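# Carry the matching lettered box to the lone box's desk

## Task

One desk holds a group of five lettered boxes and a second desk holds a single lettered box. Find the box in the group whose top letter matches the single box, and set it down on the second desk's own surface, not on top of the single box or any other object there. Every other box must remain on the desk where it began. The robot must not tip over or finish leaning. The placement must stay put by itself without the robot holding it at the end.

## Robot and tools

ROBOT. A Hello Robot Stretch 3 with a single arm. The two-wheel base is 0.33 m long and 0.34 m wide. It drives only forward or backward and turns in place about a point midway between the wheels, 0.05 m behind its front edge. A lift rides up the mast, and the arm telescopes out to the robot's right side. Reaching further forward means driving the base. With the arm in and the wrist folded, a turn sweeps a 0.28 m radius; an unfolded, level wrist sticks out beyond that.

FRAMES. Base frame: origin on the floor between the drive wheels, x ahead, y to the left, z up. hand_pose uses this frame and marks the spot where the closed fingertips meet; with all wrist joints at zero its x axis is up, y points back along the arm toward the mast, z toward the rear. Odometry frame is the base frame as it was at the start. Heading runs -3.142 to 3.142, positive to the left.

execute_actions takes "actions", a list run in order (an empty list just reports state and images). Each action may hold "robot", "steps" (integer 1 to 450 control steps at 30 per second, default 1) and "until". An action with only "steps" waits. "robot" is one of: a single command; a list of up to 8 commands and {"pause_s": s} entries (s at most 15) run one after another; or {"stop": true}, which brakes everything and clears the queue. A command may contain:
- "base": exactly one key. {"translate_m": d} is a relative drive of d metres, positive forward, |d| at most 1. {"rotate_rad": r} is a relative turn of r radians, positive counter-clockwise seen from above, |r| at most 3.2. Both count from wherever the base is when that command begins.
- "joints": absolute targets by name; unnamed joints keep their current goal. Ranges: lift_m 0 to 1.1 (arm height, metres); arm_m 0 to 0.52 (extension, metres); wrist_yaw_rad -1.345 to 4.42 (0 along the arm, positive swings toward the front, 3.0 folded over the base); wrist_pitch_rad -1.57 to 0.451 (0 level, negative tips the fingers down); wrist_roll_rad -2.911 to 2.911 (0 fingers side by side); gripper_m -0.089 to 0.179 (larger is wider; the real fingertip gap is about 0.007 m less when nearly shut, 0.025 m less fully open, and zero below 0.007); head_pan_rad -3.953 to 1.73 (0 ahead, positive left, -1.57 faces the arm); head_tilt_rad -1.53 to 0.419 (negative looks down).
- "contact_limits": {"arm_m": e}, motor effort percent 1 to 100, at which that arm motion halts; lower is gentler, too low halts instantly. It lasts until the next arm_m command.
Base and joint motions start together and keep running across later actions and while you think. A new command overrides at once and discards any older queue. A queue advances only when every motion of the previous entry ends "done" (or "off_target" for base or gripper); otherwise the rest is dropped.

"until" ends an action early. {"robot": {"status": "ended"}} fires once nothing reads "moving" and no queue is running; pair it with steps 450 to wait out a motion. Fields can also be compared, e.g. {"lift_m": [">", 0.3], "base_status": ["!=", "moving"]}, with operators = != < <= > >=, using the printed precision (readings 3 decimals, base amounts 4). {"any": {"status": "ended"}} fires when any one motion or the queue finishes. Never wait for exact equality, since "done" allows a tolerance. One invalid or out-of-range value rejects the whole call.

zoom_image: "camera" (head_camera, nav_camera or wrist_camera) and "region" [x0, y0, x1, y1] in pixels of that camera's newest image, top-left origin, no larger than 504 by 504. Use it to read box letters.

finished_scene: "scene", the number of the scene being closed. Irreversible; only call it once all motion has come to rest, because a final stop brakes anything still moving.

RESULTS. Each result is a snapshot plus one image per camera. base_status shows progress like (translate_m +0.12 of +0.30); joint_goals and joint_status per joint; measured_speeds from encoders; refusals, queue (idle, running, done, dropped, stopped) and queue_left. Statuses: moving, done, off_target (stuck away from goal, maybe still pushing), contact_stop (hit something; lift or arm goes slack until commanded again), time_out, stopped, not_commanded, torque_fault (a wrist servo overheated from pushing and is limp for 10 s, rejecting goals). robot.on_its_own appears when the robot changed a goal itself, a joint is slack or off, an idle motor shows unusual effort, or base_tilt has shifted 3 degrees or more (7.5 while driving). "refused:" and "dropped:" lines name the offending goal, counting from 0. motor_effort is percent per joint, peak in brackets, fairly noisy. lidar_m: 12 ranges in 30-degree sectors, first straight ahead then counter-clockwise (4th left, 7th behind, 10th right), in a plane 0.17 m up, so table legs show but tops do not. wrist_depth_mm and head_depth_mm are 7x7 grids of median depth in mm. base_tilt in degrees, positive when leaning forward or right.

SPEED. Full base speed (0.30 m/s, 1.9 rad/s) needs lift_m under 0.30, arm_m under 0.03 and wrist_yaw_rad over 2.54; otherwise 0.10 m/s and 0.63 rad/s.

GRIPPER. Grip by commanding a width smaller than the box; release with at least 0.02 more than where the pads made contact. Neither reading nor "done" proves a hold, so check images. Overly hard squeezes get reduced and may slip; send a different value to re-squeeze.

SAFETY. Fold or unfold the wrist only with lift_m 0.32 to 0.95, wrist_pitch_rad -0.4 and roll near 0; once folded the lift may drop to 0.25. With yaw below -0.4 keep pitch at -0.5 or lower. Pushing against something rigid with the gripper above roughly 0.45 m, pushing again after a contact_stop, or driving while holding or hooking a fixed object can tip the robot. If it snags or leans, reverse the last move in small steps, free the gripper, and lower the lift to about 0.2 if still tipped. Avoid drops, slams and hard pushes, keep other boxes on their desks, and expect loose objects to be nudged occasionally.

Each tool is called after "Request:" as name(argument=value, ...), one argument or row to a line, values as JSON.

## Session

Request:
execute_actions(
  actions=[],
)

Scene clock: 0.00 s.
robot.base_odometry: x=+0.000 y=+0.000 heading=+0.000 (m, m, rad; robot's odometry frame)
robot.turned_by_wheels: +0.000 (rad since the last result)
robot.turned_by_imu: +0.000 (rad since the last result)
robot.base_tilt: forward=+0.3 right=-0.4 (deg)
robot.lidar_m: 1.20 0.89 0.86 0.89 1.58 1.51 1.22 0.90 0.87 0.91 1.26 1.83
robot.head_depth_mm: 1806 2162 2146 2134 2085 2075 2084 / 1829 2281 2258 2246 2189 2182 2172 / 1847 2387 2324 2278 2095 2105 2132 / 1856 2488 1780 1795 1757 1843 1867 / 1886 2290 1478 1486 1506 1528 1544 / 1891 1255 1264 1274 1288 1297 1307 / 1754 1094 1103 1114 1127 1131 1140
robot.base_status: not_commanded
robot.joint_positions: lift_m=+0.395 arm_m=+0.000 wrist_yaw_rad=+3.039 wrist_pitch_rad=-0.599 wrist_roll_rad=-0.016 gripper_m=+0.037 head_pan_rad=+0.016 head_tilt_rad=-0.023
robot.joint_goals: lift_m=+0.395 arm_m=+0.000 wrist_yaw_rad=+3.039 wrist_pitch_rad=-0.599 wrist_roll_rad=-0.016 gripper_m=+0.037 head_pan_rad=+0.016 head_tilt_rad=-0.023
robot.joint_status: lift_m=not_commanded arm_m=not_commanded wrist_yaw_rad=not_commanded wrist_pitch_rad=not_commanded wrist_roll_rad=not_commanded gripper_m=not_commanded head_pan_rad=not_commanded head_tilt_rad=not_commanded
robot.measured_speeds: translate_m=+0.000 rotate_rad=+0.000 lift_m=+0.000 arm_m=+0.000 wrist_yaw_rad=+0.000 wrist_pitch_rad=+0.000 wrist_roll_rad=+0.000 head_pan_rad=+0.000 head_tilt_rad=+0.000
robot: refusals=0 queue=idle queue_left=0
robot.motor_effort: left_wheel=+0 right_wheel=+1 lift_m=+33 arm_m=+0 wrist_yaw_rad=-1 wrist_pitch_rad=+5 wrist_roll_rad=+0 gripper_m=-1 head_pan_rad=-1 head_tilt_rad=+0 (%)
robot.hand_pose: x=-0.0010 y=+0.0524 z=+0.3697 quat_wxyz=(+0.242, +0.680, +0.176, +0.670) (m; robot's base frame)
robot.wrist_depth_mm: - - - 979 842 761 706 / - - - - 935 821 766 / 889 893 934 953 935 895 820 / 739 745 774 779 780 812 816 / 636 645 - 653 673 678 678 / 558 558 - 586 585 584 593 / 486 - - - 508 521 531
pictures: head_camera (sideways: a quarter turn clockwise sets it upright), nav_camera (sideways: a quarter turn counterclockwise sets it upright), wrist_camera
Images, in order (width x height): head_camera 896x504, nav_camera 672x504, wrist_camera 644x364.

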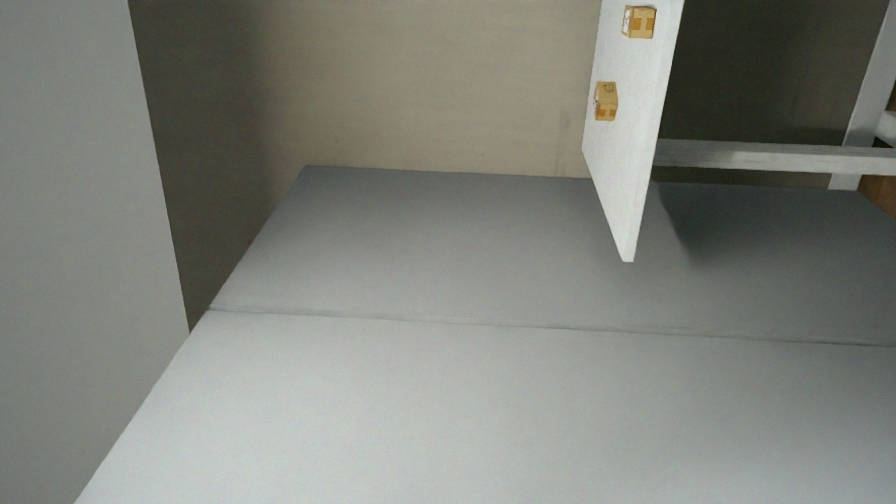

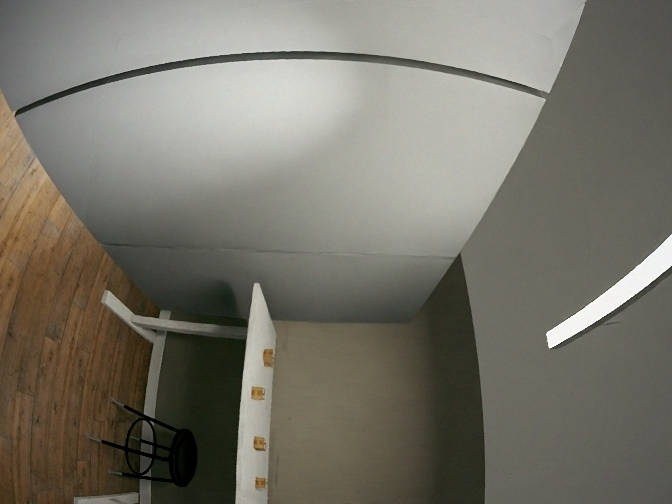

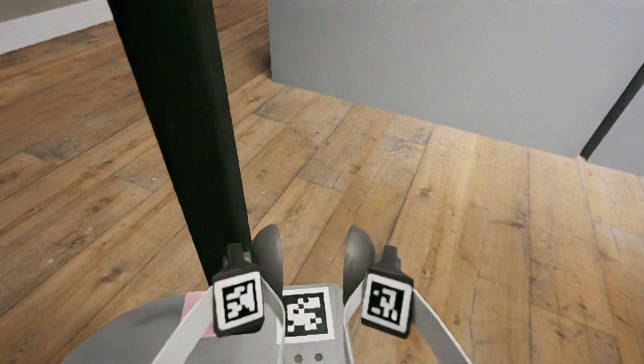

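Request:
execute_actions(
  actions=[
    {"robot":{"joints":{"head_pan_rad":-0.5,"head_tilt_rad":-0.4}},"steps":60,"until":{"robot":{"status":"ended"}}},
  ],
)

Request:
execute_actions(
  actions=[
    {"robot":{"joints":{"head_pan_rad":-2.6,"head_tilt_rad":-0.3}},"steps":90,"until":{"robot":{"status":"ended"}}},
  ],
)

Request:
execute_actions(
  actions=[
    {"robot":{"joints":{"head_pan_rad":-3.9,"head_tilt_rad":-0.3}},"steps":90,"until":{"robot":{"status":"ended"}}},
  ],
)

Scene clock: 4.83 s.
robot.base_odometry: x=+0.000 y=+0.000 heading=+0.000 (m, m, rad; robot's odometry frame)
robot.turned_by_wheels: +0.000 (rad since the last result)
robot.turned_by_imu: +0.000 (rad since the last result)
robot.base_tilt: forward=+0.2 right=-0.3 (deg)
robot.lidar_m: 1.20 0.88 0.86 0.89 1.58 1.51 1.22 0.90 0.87 0.91 1.26 1.83
robot.head_depth_mm: 1935 2053 2137 1865 2267 1934 1526 / 1932 2050 2155 2327 2430 1896 1524 / 1923 2036 2121 2293 2220 1898 1502 / 1933 2049 2114 2296 2295 1858 1491 / 1935 2048 2105 2359 2420 1848 1478 / 1920 2052 2114 2320 2427 1832 1469 / 1927 2062 1992 2291 2171 1829 1464
robot.base_status: not_commanded
robot.joint_positions: lift_m=+0.395 arm_m=+0.000 wrist_yaw_rad=+3.039 wrist_pitch_rad=-0.599 wrist_roll_rad=-0.016 gripper_m=+0.037 head_pan_rad=-0.493 head_tilt_rad=-0.395
robot.joint_goals: lift_m=+0.395 arm_m=+0.000 wrist_yaw_rad=+3.039 wrist_pitch_rad=-0.599 wrist_roll_rad=-0.016 gripper_m=+0.037 head_pan_rad=-0.500 head_tilt_rad=-0.400
robot.joint_status: lift_m=not_commanded arm_m=not_commanded wrist_yaw_rad=not_commanded wrist_pitch_rad=not_commanded wrist_roll_rad=not_commanded gripper_m=not_commanded head_pan_rad=done head_tilt_rad=done
robot.measured_speeds: translate_m=+0.000 rotate_rad=+0.000 lift_m=+0.000 arm_m=+0.000 wrist_yaw_rad=+0.000 wrist_pitch_rad=+0.000 wrist_roll_rad=+0.000 head_pan_rad=+0.000 head_tilt_rad=+0.000
robot: refusals=0 queue=done queue_left=0
robot.motor_effort: left_wheel=+0(0) right_wheel=+1(1) lift_m=+33(33) arm_m=+0(0) wrist_yaw_rad=+0(0) wrist_pitch_rad=+5(5) wrist_roll_rad=+0(0) gripper_m=-1(1) head_pan_rad=-3(36) head_tilt_rad=-2(20) (%)
robot.hand_pose: x=-0.0010 y=+0.0524 z=+0.3697 quat_wxyz=(+0.242, +0.680, +0.176, +0.670) (m; robot's base frame)
robot.wrist_depth_mm: - - - 933 868 761 703 / - - - - 939 818 750 / 877 903 911 927 949 879 821 / 732 732 757 781 794 799 824 / 633 643 - 661 667 675 686 / 559 555 - 589 580 583 592 / 495 - - - 500 514 526
pictures: head_camera (sideways: a quarter turn clockwise sets it upright), nav_camera (sideways: a quarter turn counterclockwise sets it upright), wrist_camera
Images, in order (width x height): head_camera 896x504, nav_camera 672x504, wrist_camera 644x364.

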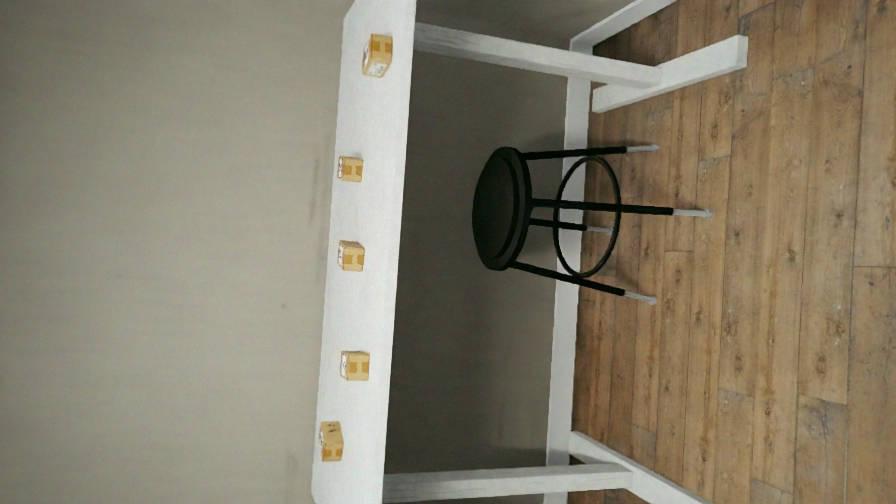

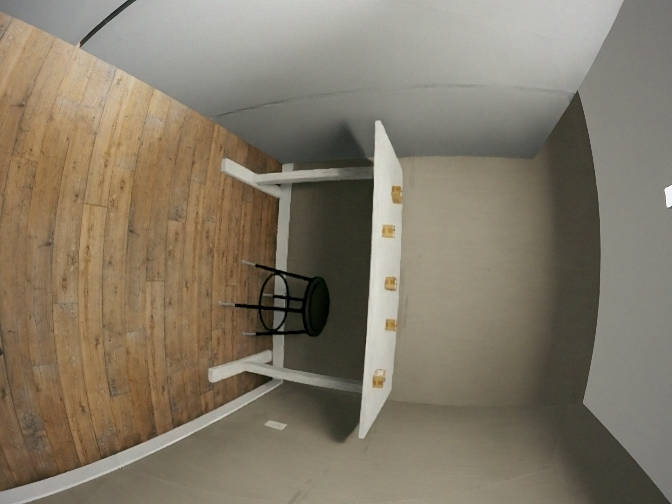

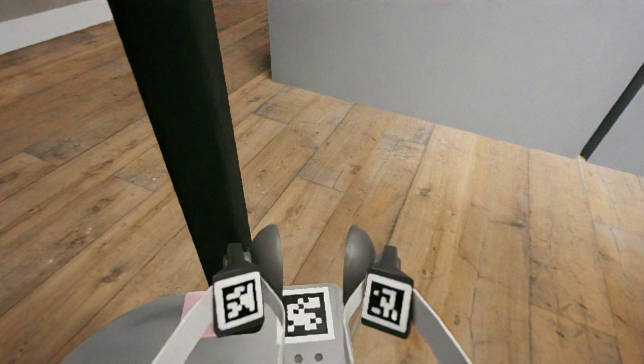

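Scene clock: 6.47 s.
robot.base_odometry: x=+0.000 y=+0.000 heading=+0.000 (m, m, rad; robot's odometry frame)
robot.turned_by_wheels: +0.000 (rad since the last result)
robot.turned_by_imu: +0.000 (rad since the last result)
robot.base_tilt: forward=+0.2 right=-0.4 (deg)
robot.lidar_m: 1.20 0.88 0.86 0.89 1.58 1.51 1.22 0.90 0.87 0.91 1.26 1.83
robot.head_depth_mm: 1049 1113 1189 1278 1385 1505 1580 / 979 1036 1103 1186 1271 1369 1478 / 921 972 1030 1094 1168 1259 1354 / 867 912 964 1020 1089 1158 1241 / 803 860 907 954 1014 1077 1149 / 760 799 857 898 949 1005 1065 / 723 761 809 851 894 942 1000
robot.base_status: not_commanded
robot.joint_positions: lift_m=+0.395 arm_m=+0.000 wrist_yaw_rad=+3.039 wrist_pitch_rad=-0.599 wrist_roll_rad=-0.016 gripper_m=+0.037 head_pan_rad=-2.593 head_tilt_rad=-0.310
robot.joint_goals: lift_m=+0.395 arm_m=+0.000 wrist_yaw_rad=+3.039 wrist_pitch_rad=-0.599 wrist_roll_rad=-0.016 gripper_m=+0.037 head_pan_rad=-2.600 head_tilt_rad=-0.300
robot.joint_status: lift_m=not_commanded arm_m=not_commanded wrist_yaw_rad=not_commanded wrist_pitch_rad=not_commanded wrist_roll_rad=not_commanded gripper_m=not_commanded head_pan_rad=done head_tilt_rad=done
robot.measured_speeds: translate_m=+0.000 rotate_rad=+0.000 lift_m=+0.000 arm_m=+0.000 wrist_yaw_rad=+0.000 wrist_pitch_rad=+0.000 wrist_roll_rad=+0.000 head_pan_rad=+0.000 head_tilt_rad=+0.000
robot: refusals=0 queue=done queue_left=0
robot.motor_effort: left_wheel=-1(0) right_wheel=+1(1) lift_m=+33(33) arm_m=+0(0) wrist_yaw_rad=+0(0) wrist_pitch_rad=+4(5) wrist_roll_rad=+0(0) gripper_m=-1(1) head_pan_rad=-3(45) head_tilt_rad=+3(11) (%)
robot.hand_pose: x=-0.0010 y=+0.0524 z=+0.3697 quat_wxyz=(+0.242, +0.680, +0.176, +0.670) (m; robot's base frame)
robot.wrist_depth_mm: - - - 939 852 773 689 / - - - - 941 839 763 / 878 881 909 956 957 899 812 / 735 759 754 768 787 794 817 / 627 650 - 660 669 691 685 / 550 555 - 592 577 585 602 / 494 - - - 501 512 525
pictures: head_camera (sideways: a quarter turn clockwise sets it upright), nav_camera (sideways: a quarter turn counterclockwise sets it upright), wrist_camera
Images, in order (width x height): head_camera 896x504, nav_camera 672x504, wrist_camera 644x364.

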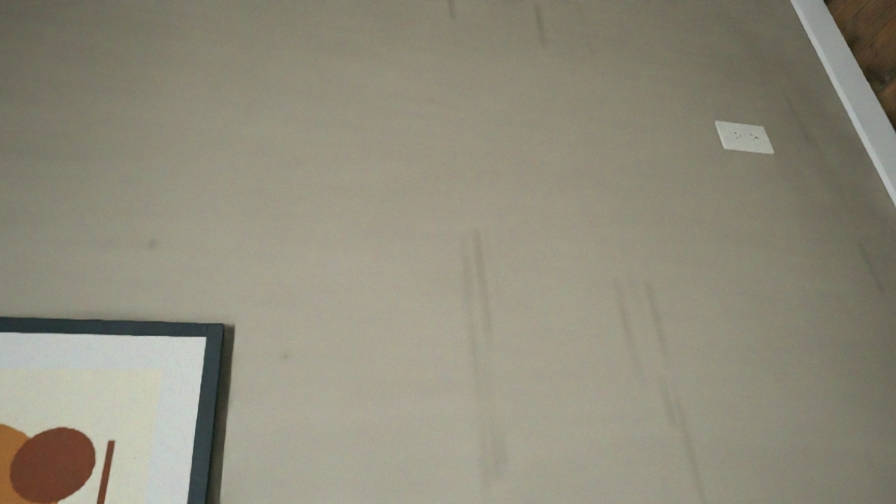

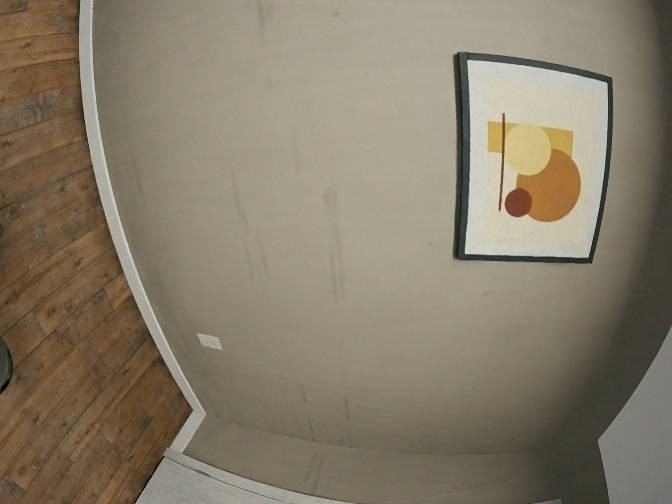

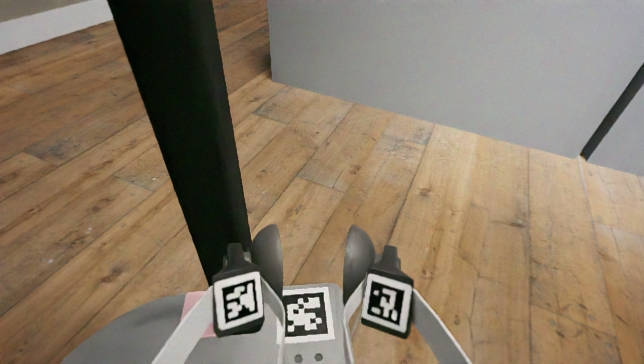

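Scene clock: 7.73 s.
robot.base_odometry: x=+0.000 y=+0.000 heading=+0.000 (m, m, rad; robot's odometry frame)
robot.turned_by_wheels: +0.000 (rad since the last result)
robot.turned_by_imu: +0.000 (rad since the last result)
robot.base_tilt: forward=+0.3 right=-0.4 (deg)
robot.lidar_m: 1.20 0.88 0.86 0.89 1.58 1.51 1.22 0.90 0.87 0.91 1.26 1.83
robot.head_depth_mm: - - - - - - - / 1454 - - - - - - / 1427 1501 1579 1650 1753 1868 - / 1384 1455 1529 1607 1705 1827 1628 / 1329 1398 1460 1545 1634 1740 1606 / 1306 1364 1443 1501 1587 1678 1593 / 1274 1334 1393 1461 1537 1630 1576
robot.base_status: not_commanded
robot.joint_positions: lift_m=+0.395 arm_m=+0.000 wrist_yaw_rad=+3.039 wrist_pitch_rad=-0.599 wrist_roll_rad=-0.016 gripper_m=+0.037 head_pan_rad=-3.893 head_tilt_rad=-0.310
robot.joint_goals: lift_m=+0.395 arm_m=+0.000 wrist_yaw_rad=+3.039 wrist_pitch_rad=-0.599 wrist_roll_rad=-0.016 gripper_m=+0.037 head_pan_rad=-3.900 head_tilt_rad=-0.300
robot.joint_status: lift_m=not_commanded arm_m=not_commanded wrist_yaw_rad=not_commanded wrist_pitch_rad=not_commanded wrist_roll_rad=not_commanded gripper_m=not_commanded head_pan_rad=done head_tilt_rad=done
robot.measured_speeds: translate_m=+0.000 rotate_rad=+0.000 lift_m=+0.000 arm_m=+0.000 wrist_yaw_rad=+0.000 wrist_pitch_rad=+0.000 wrist_roll_rad=+0.000 head_pan_rad=+0.000 head_tilt_rad=+0.000
robot: refusals=0 queue=done queue_left=0
robot.motor_effort: left_wheel=+0(1) right_wheel=+0(1) lift_m=+33(33) arm_m=-1(0) wrist_yaw_rad=+0(0) wrist_pitch_rad=+5(4) wrist_roll_rad=+0(0) gripper_m=-1(1) head_pan_rad=-3(45) head_tilt_rad=+3(4) (%)
robot.hand_pose: x=-0.0010 y=+0.0524 z=+0.3697 quat_wxyz=(+0.242, +0.680, +0.176, +0.670) (m; robot's base frame)
robot.wrist_depth_mm: - - - 938 850 757 700 / - - - - 938 822 755 / 884 910 938 938 955 894 806 / 731 740 761 779 784 790 815 / 631 644 - 652 669 675 678 / 559 570 - 590 580 595 594 / 487 - - - 498 526 525
pictures: head_camera (sideways: a quarter turn clockwise sets it upright), nav_camera (sideways: a quarter turn counterclockwise sets it upright), wrist_camera
Images, in order (width x height): head_camera 896x504, nav_camera 672x504, wrist_camera 644x364.

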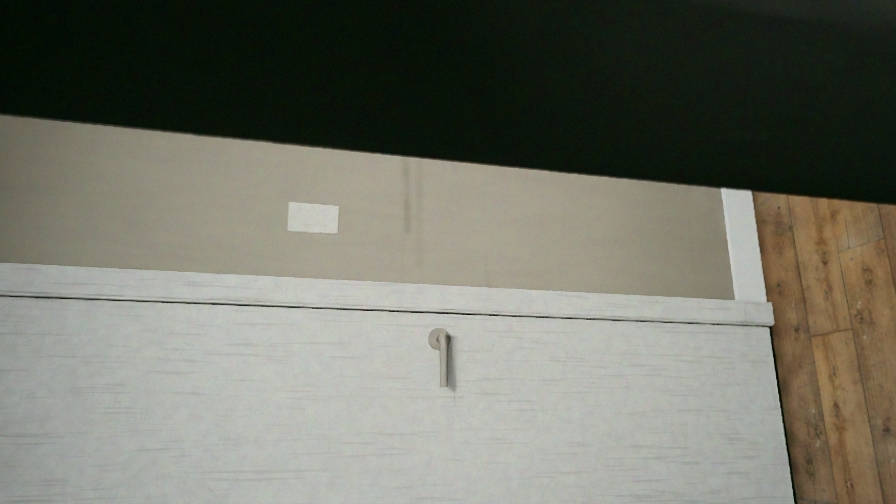

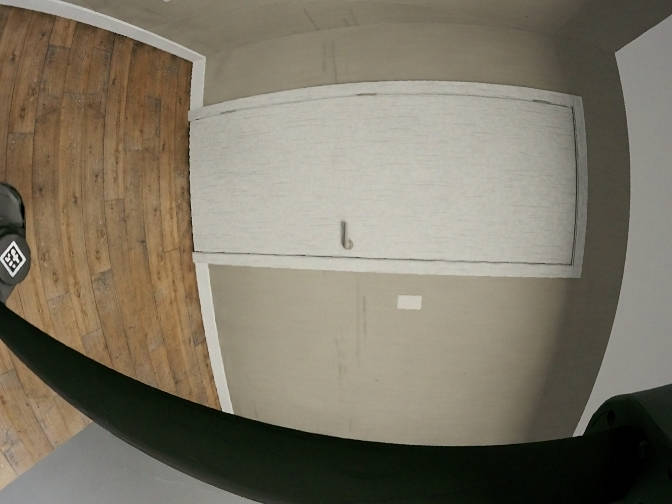

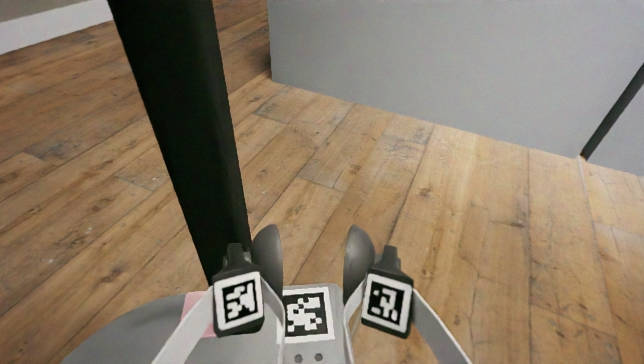

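Request:
execute_actions(
  actions=[
    {"robot":{"base":{"rotate_rad":-0.5},"joints":{"head_pan_rad":1.7,"head_tilt_rad":-0.3,"lift_m":0.28}},"steps":150,"until":{"robot":{"status":"ended"}}},
  ],
)

Scene clock: 13.27 s.
robot.base_odometry: x=+0.000 y=+0.000 heading=-0.500 (m, m, rad; robot's odometry frame)
robot.turned_by_wheels: -0.500 (rad since the last result)
robot.turned_by_imu: -0.492 (rad since the last result)
robot.base_tilt: forward=+0.2 right=-0.3 (deg)
robot.lidar_m: 1.58 1.17 0.88 0.86 0.90 1.54 1.51 1.19 0.89 0.87 0.91 1.29
robot.head_depth_mm: 715 746 779 818 859 909 955 / 723 754 789 827 870 921 969 / 730 762 799 838 883 930 984 / 735 771 807 847 892 941 999 / 748 779 818 861 902 956 1010 / 753 788 828 872 916 970 1025 / 762 795 836 884 932 983 1043
robot.base_status: done (rotate_rad -0.4999 of -0.5000)
robot.joint_positions: lift_m=+0.281 arm_m=+0.000 wrist_yaw_rad=+3.039 wrist_pitch_rad=-0.600 wrist_roll_rad=-0.016 gripper_m=+0.037 head_pan_rad=+1.693 head_tilt_rad=-0.309
robot.joint_goals: lift_m=+0.280 arm_m=+0.000 wrist_yaw_rad=+3.039 wrist_pitch_rad=-0.600 wrist_roll_rad=-0.016 gripper_m=+0.037 head_pan_rad=+1.700 head_tilt_rad=-0.300
robot.joint_status: lift_m=done arm_m=not_commanded wrist_yaw_rad=not_commanded wrist_pitch_rad=not_commanded wrist_roll_rad=not_commanded gripper_m=not_commanded head_pan_rad=done head_tilt_rad=done
robot.measured_speeds: translate_m=+0.000 rotate_rad=+0.000 lift_m=+0.000 arm_m=+0.000 wrist_yaw_rad=+0.000 wrist_pitch_rad=+0.000 wrist_roll_rad=+0.000 head_pan_rad=+0.000 head_tilt_rad=+0.000
robot: refusals=0 queue=done queue_left=0
robot.motor_effort: left_wheel=+1(4) right_wheel=-2(10) lift_m=+13(36) arm_m=+0(0) wrist_yaw_rad=-1(1) wrist_pitch_rad=+5(5) wrist_roll_rad=+0(0) gripper_m=-1(1) head_pan_rad=+4(42) head_tilt_rad=+4(4) (%)
robot.hand_pose: x=-0.0010 y=+0.0523 z=+0.2548 quat_wxyz=(+0.242, +0.680, +0.176, +0.670) (m; robot's base frame)
robot.wrist_depth_mm: - 831 850 868 889 896 944 / 852 860 889 917 938 986 971 / 691 695 717 725 738 757 774 / 574 578 583 600 608 619 626 / 494 510 - 539 522 524 541 / - - - - 450 460 461 / - - - - 388 403 404
pictures: head_camera (sideways: a quarter turn clockwise sets it upright), nav_camera (sideways: a quarter turn counterclockwise sets it upright), wrist_camera
Images, in order (width x height): head_camera 896x504, nav_camera 672x504, wrist_camera 644x364.

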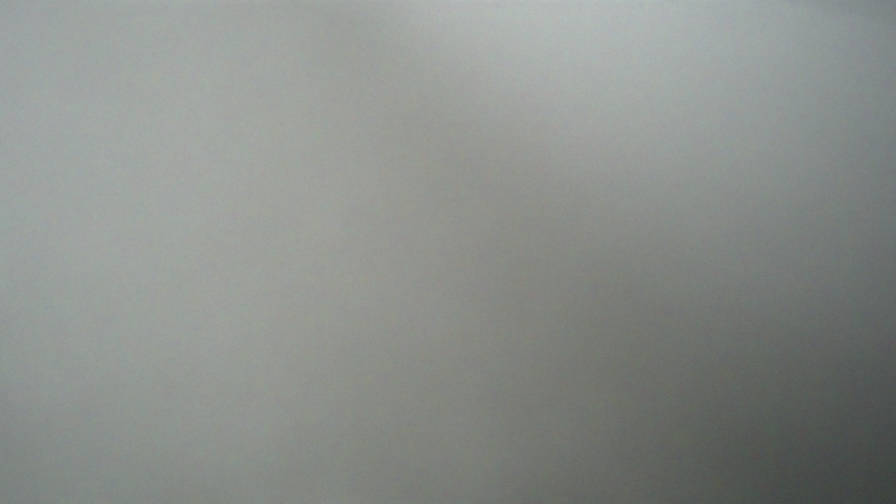

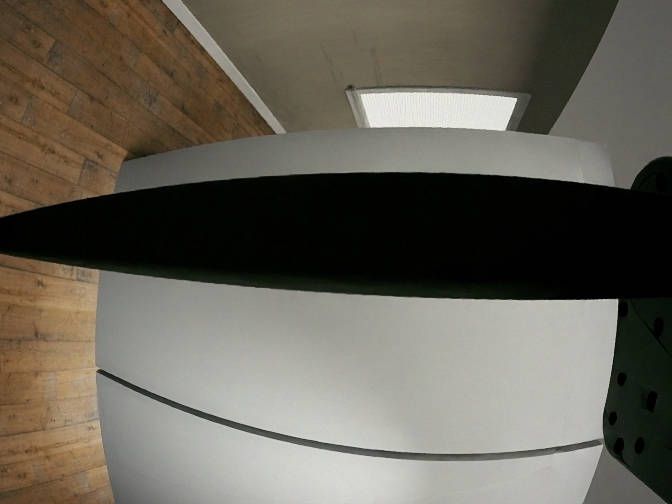

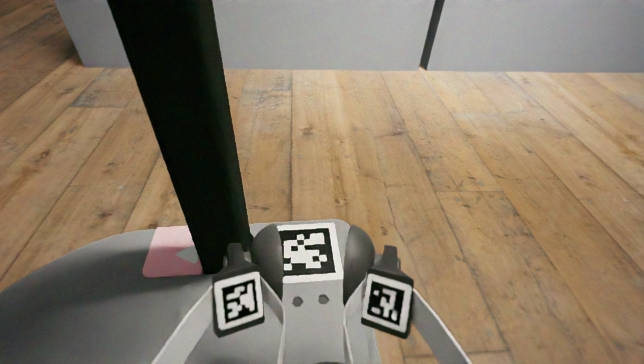

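Request:
execute_actions(
  actions=[
    {"robot":[{"base":{"translate_m":-1.0},"joints":{"head_pan_rad":0.0}},{"base":{"rotate_rad":1.57}}],"steps":300,"until":{"robot":{"status":"ended"}}},
  ],
)

Scene clock: 22.97 s.
robot.base_odometry: x=-0.878 y=+0.479 heading=+1.070 (m, m, rad; robot's odometry frame)
robot.turned_by_wheels: +1.570 (rad since the last result)
robot.turned_by_imu: +1.541 (rad since the last result)
robot.base_tilt: forward=+0.3 right=-0.4 (deg)
robot.lidar_m: 1.84 0.73 0.53 0.51 0.54 0.78 0.83 0.87 1.22 2.57 1.23 1.00
robot.head_depth_mm: 3066 3713 1263 1221 1188 1152 1122 / 3534 3679 3821 - 3066 2043 1540 / 3534 3690 3832 - 3049 2123 1640 / 3488 3616 3856 - 3016 2093 1629 / 3491 3645 3852 3423 2913 2086 1603 / 2406 2516 2642 2826 2653 2051 1592 / 1630 1677 1738 1812 1871 1881 1585
robot.base_status: done (rotate_rad +1.5699 of +1.5700)
robot.joint_positions: lift_m=+0.281 arm_m=+0.000 wrist_yaw_rad=+3.039 wrist_pitch_rad=-0.600 wrist_roll_rad=-0.016 gripper_m=+0.037 head_pan_rad=+0.007 head_tilt_rad=-0.309
robot.joint_goals: lift_m=+0.280 arm_m=+0.000 wrist_yaw_rad=+3.039 wrist_pitch_rad=-0.600 wrist_roll_rad=-0.016 gripper_m=+0.037 head_pan_rad=+0.000 head_tilt_rad=-0.300
robot.joint_status: lift_m=done arm_m=not_commanded wrist_yaw_rad=not_commanded wrist_pitch_rad=not_commanded wrist_roll_rad=not_commanded gripper_m=not_commanded head_pan_rad=done head_tilt_rad=done
robot.measured_speeds: translate_m=+0.000 rotate_rad=+0.000 lift_m=+0.000 arm_m=+0.000 wrist_yaw_rad=+0.000 wrist_pitch_rad=+0.000 wrist_roll_rad=+0.000 head_pan_rad=+0.000 head_tilt_rad=+0.000
robot: refusals=0 queue=done queue_left=0
robot.motor_effort: left_wheel=-2(6) right_wheel=+3(15) lift_m=+13(13) arm_m=+0(1) wrist_yaw_rad=+0(0) wrist_pitch_rad=+5(5) wrist_roll_rad=+0(0) gripper_m=+0(1) head_pan_rad=-4(40) head_tilt_rad=+4(4) (%)
robot.hand_pose: x=-0.0010 y=+0.0523 z=+0.2548 quat_wxyz=(+0.242, +0.680, +0.176, +0.670) (m; robot's base frame)
robot.wrist_depth_mm: 502 516 529 537 546 558 581 / 554 562 583 587 612 626 657 / 622 634 660 653 678 689 716 / 573 583 591 599 609 620 631 / 486 512 - 538 516 530 536 / - - - - 453 449 462 / - - - - 389 402 409
pictures: head_camera (sideways: a quarter turn clockwise sets it upright), nav_camera (sideways: a quarter turn counterclockwise sets it upright), wrist_camera
Images, in order (width x height): head_camera 896x504, nav_camera 672x504, wrist_camera 644x364.

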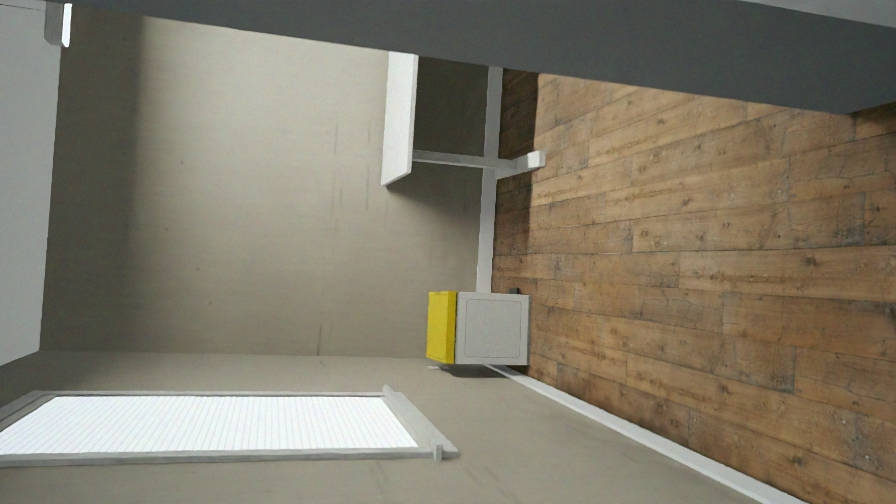

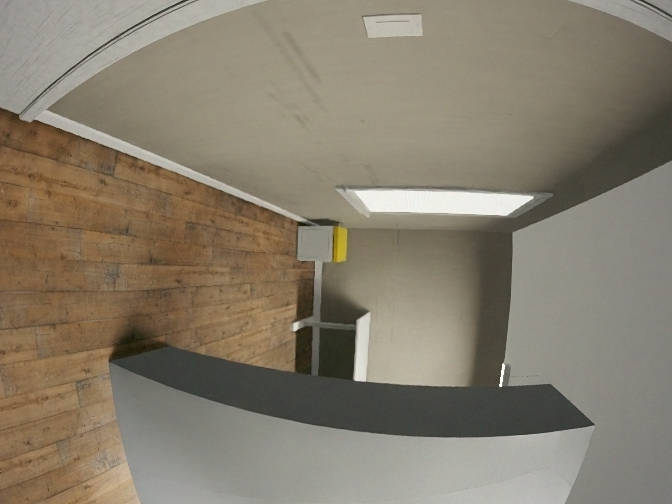

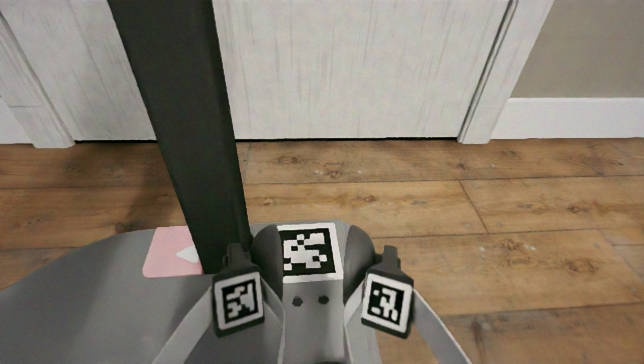

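Request:
execute_actions(
  actions=[
    {"robot":[{"base":{"translate_m":1.0},"joints":{"head_pan_rad":-0.6,"head_tilt_rad":-0.45}},{"base":{"translate_m":1.0}}],"steps":400,"until":{"robot":{"status":"ended"}}},
  ],
)

Scene clock: 34.67 s.
robot.base_odometry: x=+0.083 y=+2.234 heading=+1.070 (m, m, rad; robot's odometry frame)
robot.turned_by_wheels: +0.000 (rad since the last result)
robot.turned_by_imu: -0.001 (rad since the last result)
robot.base_tilt: forward=+0.2 right=-0.4 (deg)
robot.lidar_m: 1.24 0.64 0.48 0.47 0.49 0.68 2.00 0.81 1.51 2.85 2.37 1.61
robot.head_depth_mm: 2490 2705 2931 2999 2413 1817 1470 / 2294 2518 2663 2475 2396 1807 1458 / 2146 2327 2452 1946 2350 1789 1441 / 1984 2146 2274 1772 2342 1769 1427 / 1869 2019 2137 1706 2286 1706 1421 / 1773 1883 1999 1690 2019 1732 1405 / 1674 1783 1894 2024 2138 1728 1403
robot.base_status: done (translate_m +1.0000 of +1.0000)
robot.joint_positions: lift_m=+0.281 arm_m=+0.000 wrist_yaw_rad=+3.039 wrist_pitch_rad=-0.600 wrist_roll_rad=-0.016 gripper_m=+0.037 head_pan_rad=-0.593 head_tilt_rad=-0.445
robot.joint_goals: lift_m=+0.280 arm_m=+0.000 wrist_yaw_rad=+3.039 wrist_pitch_rad=-0.600 wrist_roll_rad=-0.016 gripper_m=+0.037 head_pan_rad=-0.600 head_tilt_rad=-0.450
robot.joint_status: lift_m=done arm_m=not_commanded wrist_yaw_rad=not_commanded wrist_pitch_rad=not_commanded wrist_roll_rad=not_commanded gripper_m=not_commanded head_pan_rad=done head_tilt_rad=done
robot.measured_speeds: translate_m=+0.000 rotate_rad=+0.000 lift_m=+0.000 arm_m=+0.000 wrist_yaw_rad=+0.000 wrist_pitch_rad=+0.000 wrist_roll_rad=+0.000 head_pan_rad=+0.000 head_tilt_rad=+0.000
robot: refusals=0 queue=done queue_left=0
robot.motor_effort: left_wheel=-2(6) right_wheel=+3(13) lift_m=+13(13) arm_m=+0(0) wrist_yaw_rad=+0(0) wrist_pitch_rad=+5(5) wrist_roll_rad=+0(0) gripper_m=-1(0) head_pan_rad=-3(35) head_tilt_rad=-2(13) (%)
robot.hand_pose: x=-0.0010 y=+0.0523 z=+0.2548 quat_wxyz=(+0.242, +0.680, +0.176, +0.670) (m; robot's base frame)
robot.wrist_depth_mm: 461 468 478 487 502 508 520 / 510 524 540 543 550 566 582 / 560 566 592 598 616 629 650 / 567 565 587 599 605 617 623 / 487 514 - 540 521 527 534 / - - - - 449 456 457 / - - - - 389 403 409
pictures: head_camera (sideways: a quarter turn clockwise sets it upright), nav_camera (sideways: a quarter turn counterclockwise sets it upright), wrist_camera
Images, in order (width x height): head_camera 896x504, nav_camera 672x504, wrist_camera 644x364.

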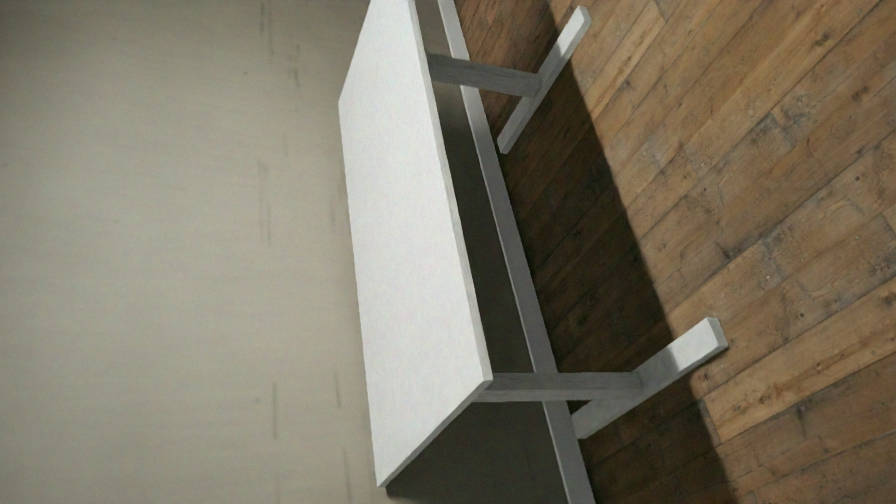

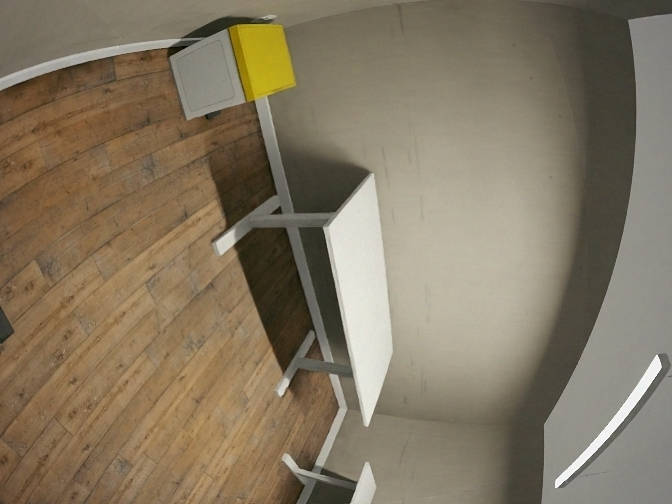

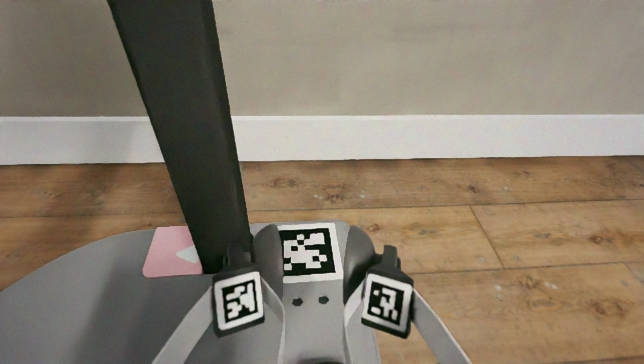

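Empty; another desk to the right.

Request:
execute_actions(
  actions=[
    {"robot":[{"base":{"rotate_rad":-1.57},"joints":{"head_pan_rad":0,"head_tilt_rad":-0.5}},{"base":{"translate_m":1.0}},{"base":{"translate_m":0.6}}],"steps":400,"until":{"robot":{"status":"ended"}}},
  ],
)

Scene clock: 47.73 s.
robot.base_odometry: x=+1.487 y=+1.467 heading=-0.500 (m, m, rad; robot's odometry frame)
robot.turned_by_wheels: -1.570 (rad since the last result)
robot.turned_by_imu: -1.541 (rad since the last result)
robot.base_tilt: forward=+0.3 right=-0.4 (deg)
robot.lidar_m: 1.69 1.43 1.42 1.41 1.95 2.02 2.07 1.28 0.72 0.72 1.00 1.05
robot.head_depth_mm: 1437 1547 1682 1432 1156 1723 1409 / 1433 1546 1686 1406 1136 1617 1397 / 1441 1550 1685 1344 1943 1702 1385 / 1432 1553 1680 1354 1915 1674 1374 / 1430 1547 1669 1338 1912 1655 1369 / 1431 1548 1667 1311 1869 1645 1360 / 1430 1537 1653 1290 1860 1638 1349
robot.base_status: done (translate_m +0.6000 of +0.6000)
robot.joint_positions: lift_m=+0.281 arm_m=+0.000 wrist_yaw_rad=+3.039 wrist_pitch_rad=-0.600 wrist_roll_rad=-0.016 gripper_m=+0.037 head_pan_rad=-0.007 head_tilt_rad=-0.495
robot.joint_goals: lift_m=+0.280 arm_m=+0.000 wrist_yaw_rad=+3.039 wrist_pitch_rad=-0.600 wrist_roll_rad=-0.016 gripper_m=+0.037 head_pan_rad=+0.000 head_tilt_rad=-0.500
robot.joint_status: lift_m=done arm_m=not_commanded wrist_yaw_rad=not_commanded wrist_pitch_rad=not_commanded wrist_roll_rad=not_commanded gripper_m=not_commanded head_pan_rad=done head_tilt_rad=done
robot.measured_speeds: translate_m=+0.000 rotate_rad=+0.000 lift_m=+0.000 arm_m=+0.000 wrist_yaw_rad=+0.000 wrist_pitch_rad=+0.000 wrist_roll_rad=+0.000 head_pan_rad=+0.000 head_tilt_rad=+0.000
robot: refusals=0 queue=done queue_left=0
robot.motor_effort: left_wheel=+1(7) right_wheel=-3(9) lift_m=+13(13) arm_m=-1(1) wrist_yaw_rad=+0(1) wrist_pitch_rad=+5(5) wrist_roll_rad=+0(0) gripper_m=-1(0) head_pan_rad=+4(41) head_tilt_rad=-1(7) (%)
robot.hand_pose: x=-0.0010 y=+0.0522 z=+0.2548 quat_wxyz=(+0.242, +0.680, +0.176, +0.670) (m; robot's base frame)
robot.wrist_depth_mm: - - - - - - - / 845 850 885 917 924 984 950 / 668 689 718 722 754 755 762 / 572 579 594 600 596 615 617 / 492 506 - 546 529 524 530 / - - - - 457 452 461 / - - - - 388 400 408
pictures: head_camera (sideways: a quarter turn clockwise sets it upright), nav_camera (sideways: a quarter turn counterclockwise sets it upright), wrist_camera
Images, in order (width x height): head_camera 896x504, nav_camera 672x504, wrist_camera 644x364.

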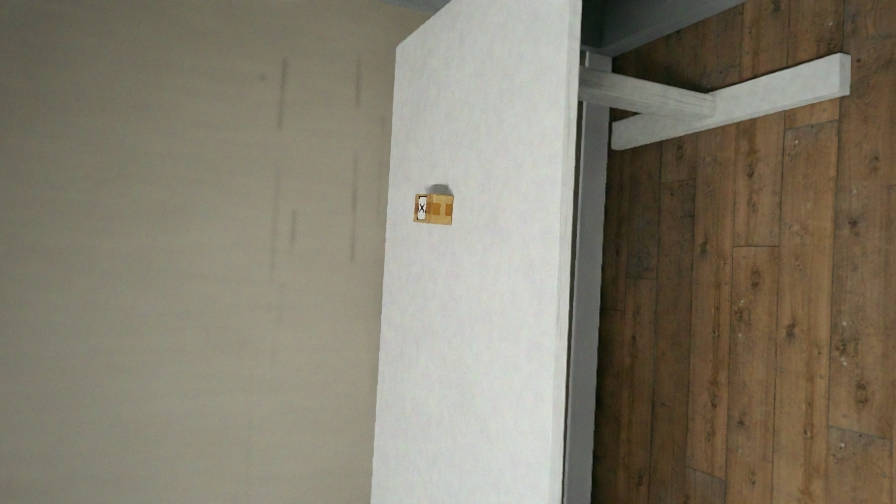

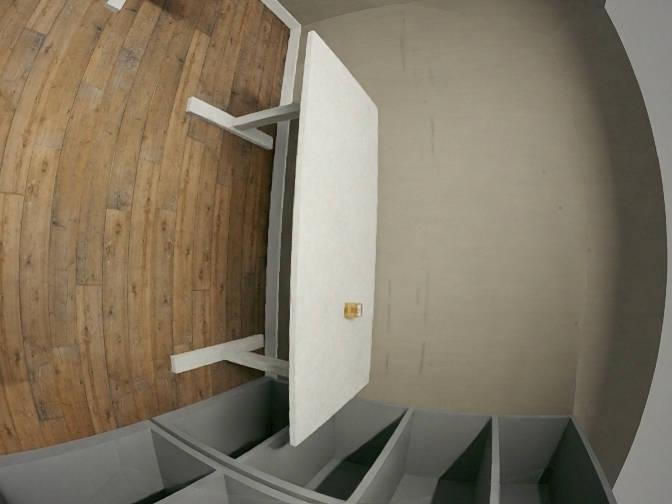

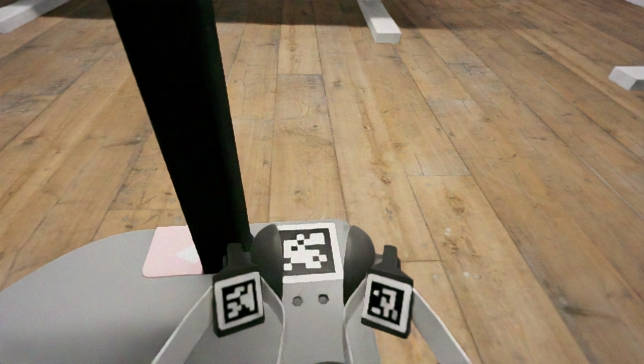

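Request:
zoom_image(
  camera="head_camera",
  region=[390,170,480,240],
)

Region (390, 170, 480, 240) of head_camera's 896x504 image, scaled by 5.600, with more detail than that image has.

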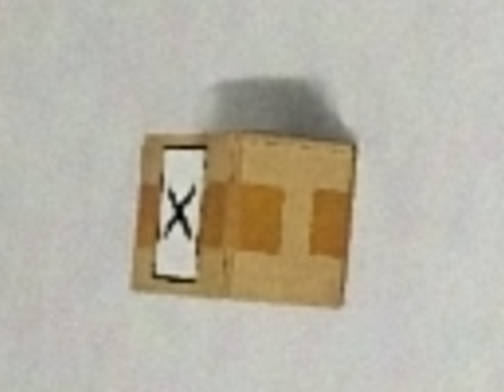

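Request:
execute_actions(
  actions=[
    {"robot":[{"base":{"translate_m":-1.0}},{"base":{"translate_m":-0.6}},{"base":{"rotate_rad":-1.57}},{"base":{"translate_m":1.0}},{"base":{"translate_m":1.0}},{"base":{"rotate_rad":1.57}},{"base":{"translate_m":1.0}},{"base":{"translate_m":0.8}}],"steps":450,"until":{"robot":{"status":"ended"}}},
    {"steps":450,"until":{"robot":{"status":"ended"}}},
  ],
)

Scene clock: 81.43 s.
robot.base_odometry: x=+0.263 y=-0.144 heading=-0.500 (m, m, rad; robot's odometry frame)
robot.turned_by_wheels: +0.000 (rad since the last result)
robot.turned_by_imu: -0.001 (rad since the last result)
robot.base_tilt: forward=+1.5 right=-1.4 (deg)
robot.lidar_m: 1.25 1.16 0.87 0.85 0.89 1.91 1.83 1.21 0.91 0.88 0.93 1.30
robot.head_depth_mm: 1626 1745 1505 2012 2069 1731 1414 / 1620 1749 1458 2080 2194 1718 1403 / 1627 1743 1382 1997 2026 1649 1390 / 1618 1758 1304 2001 2076 1683 1375 / 1613 1744 1346 2083 2129 1668 1369 / 1620 1745 1318 2069 2112 1665 1356 / 1623 1741 1384 2067 2063 1642 1342
robot.base_status: moving (translate_m +0.2963 of +0.8000)
robot.joint_positions: lift_m=+0.281 arm_m=+0.000 wrist_yaw_rad=+3.039 wrist_pitch_rad=-0.600 wrist_roll_rad=-0.016 gripper_m=+0.037 head_pan_rad=-0.007 head_tilt_rad=-0.495
robot.joint_goals: lift_m=+0.280 arm_m=+0.000 wrist_yaw_rad=+3.039 wrist_pitch_rad=-0.600 wrist_roll_rad=-0.016 gripper_m=+0.037 head_pan_rad=+0.000 head_tilt_rad=-0.500
robot.joint_status: lift_m=done arm_m=not_commanded wrist_yaw_rad=not_commanded wrist_pitch_rad=not_commanded wrist_roll_rad=not_commanded gripper_m=not_commanded head_pan_rad=done head_tilt_rad=done
robot.measured_speeds: translate_m=+0.294 rotate_rad=+0.000 lift_m=+0.000 arm_m=+0.000 wrist_yaw_rad=+0.000 wrist_pitch_rad=+0.000 wrist_roll_rad=+0.000 head_pan_rad=+0.000 head_tilt_rad=+0.000
robot: refusals=0 queue=running queue_left=0
robot.motor_effort: left_wheel=+0(7) right_wheel=+5(15) lift_m=+13(13) arm_m=-1(1) wrist_yaw_rad=+0(0) wrist_pitch_rad=+5(5) wrist_roll_rad=+0(0) gripper_m=+0(1) head_pan_rad=+3(5) head_tilt_rad=-2(2) (%)
robot.hand_pose: x=-0.0010 y=+0.0522 z=+0.2548 quat_wxyz=(+0.242, +0.680, +0.176, +0.670) (m; robot's base frame)
robot.wrist_depth_mm: 809 830 837 868 864 896 922 / 846 851 884 910 927 955 994 / 688 686 712 735 730 755 780 / 558 574 591 594 610 618 630 / 487 513 - 546 514 515 539 / - - - - 452 457 461 / - - - - 391 401 406
pictures: head_camera (sideways: a quarter turn clockwise sets it upright), nav_camera (sideways: a quarter turn counterclockwise sets it upright), wrist_camera
Images, in order (width x height): head_camera 896x504, nav_camera 672x504, wrist_camera 644x364.

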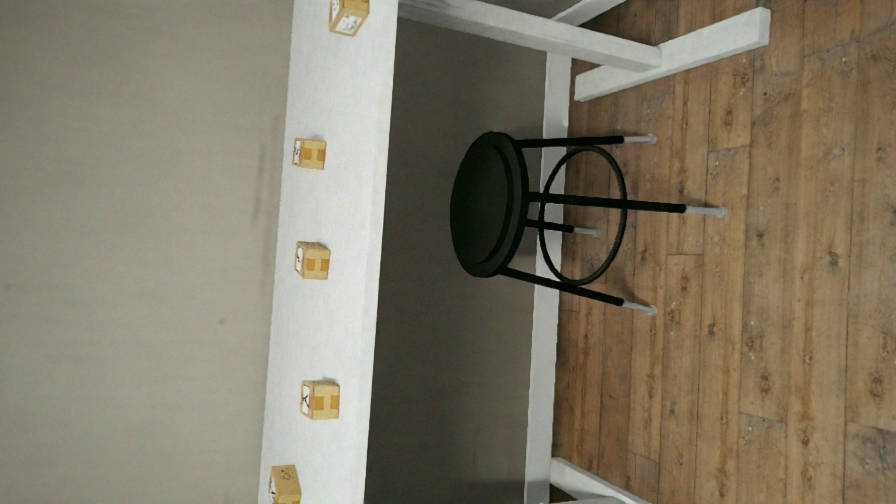

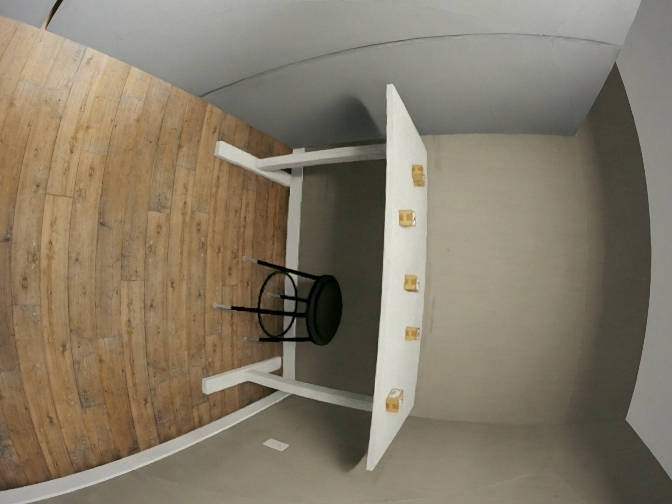

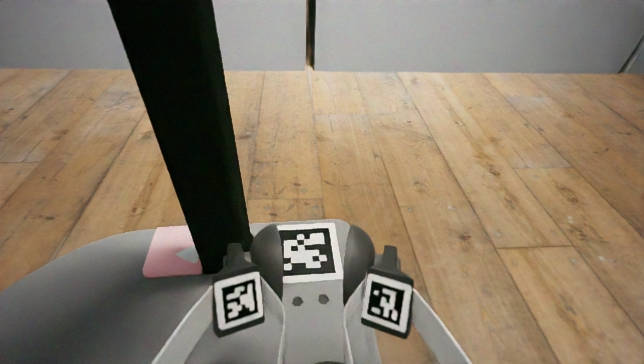

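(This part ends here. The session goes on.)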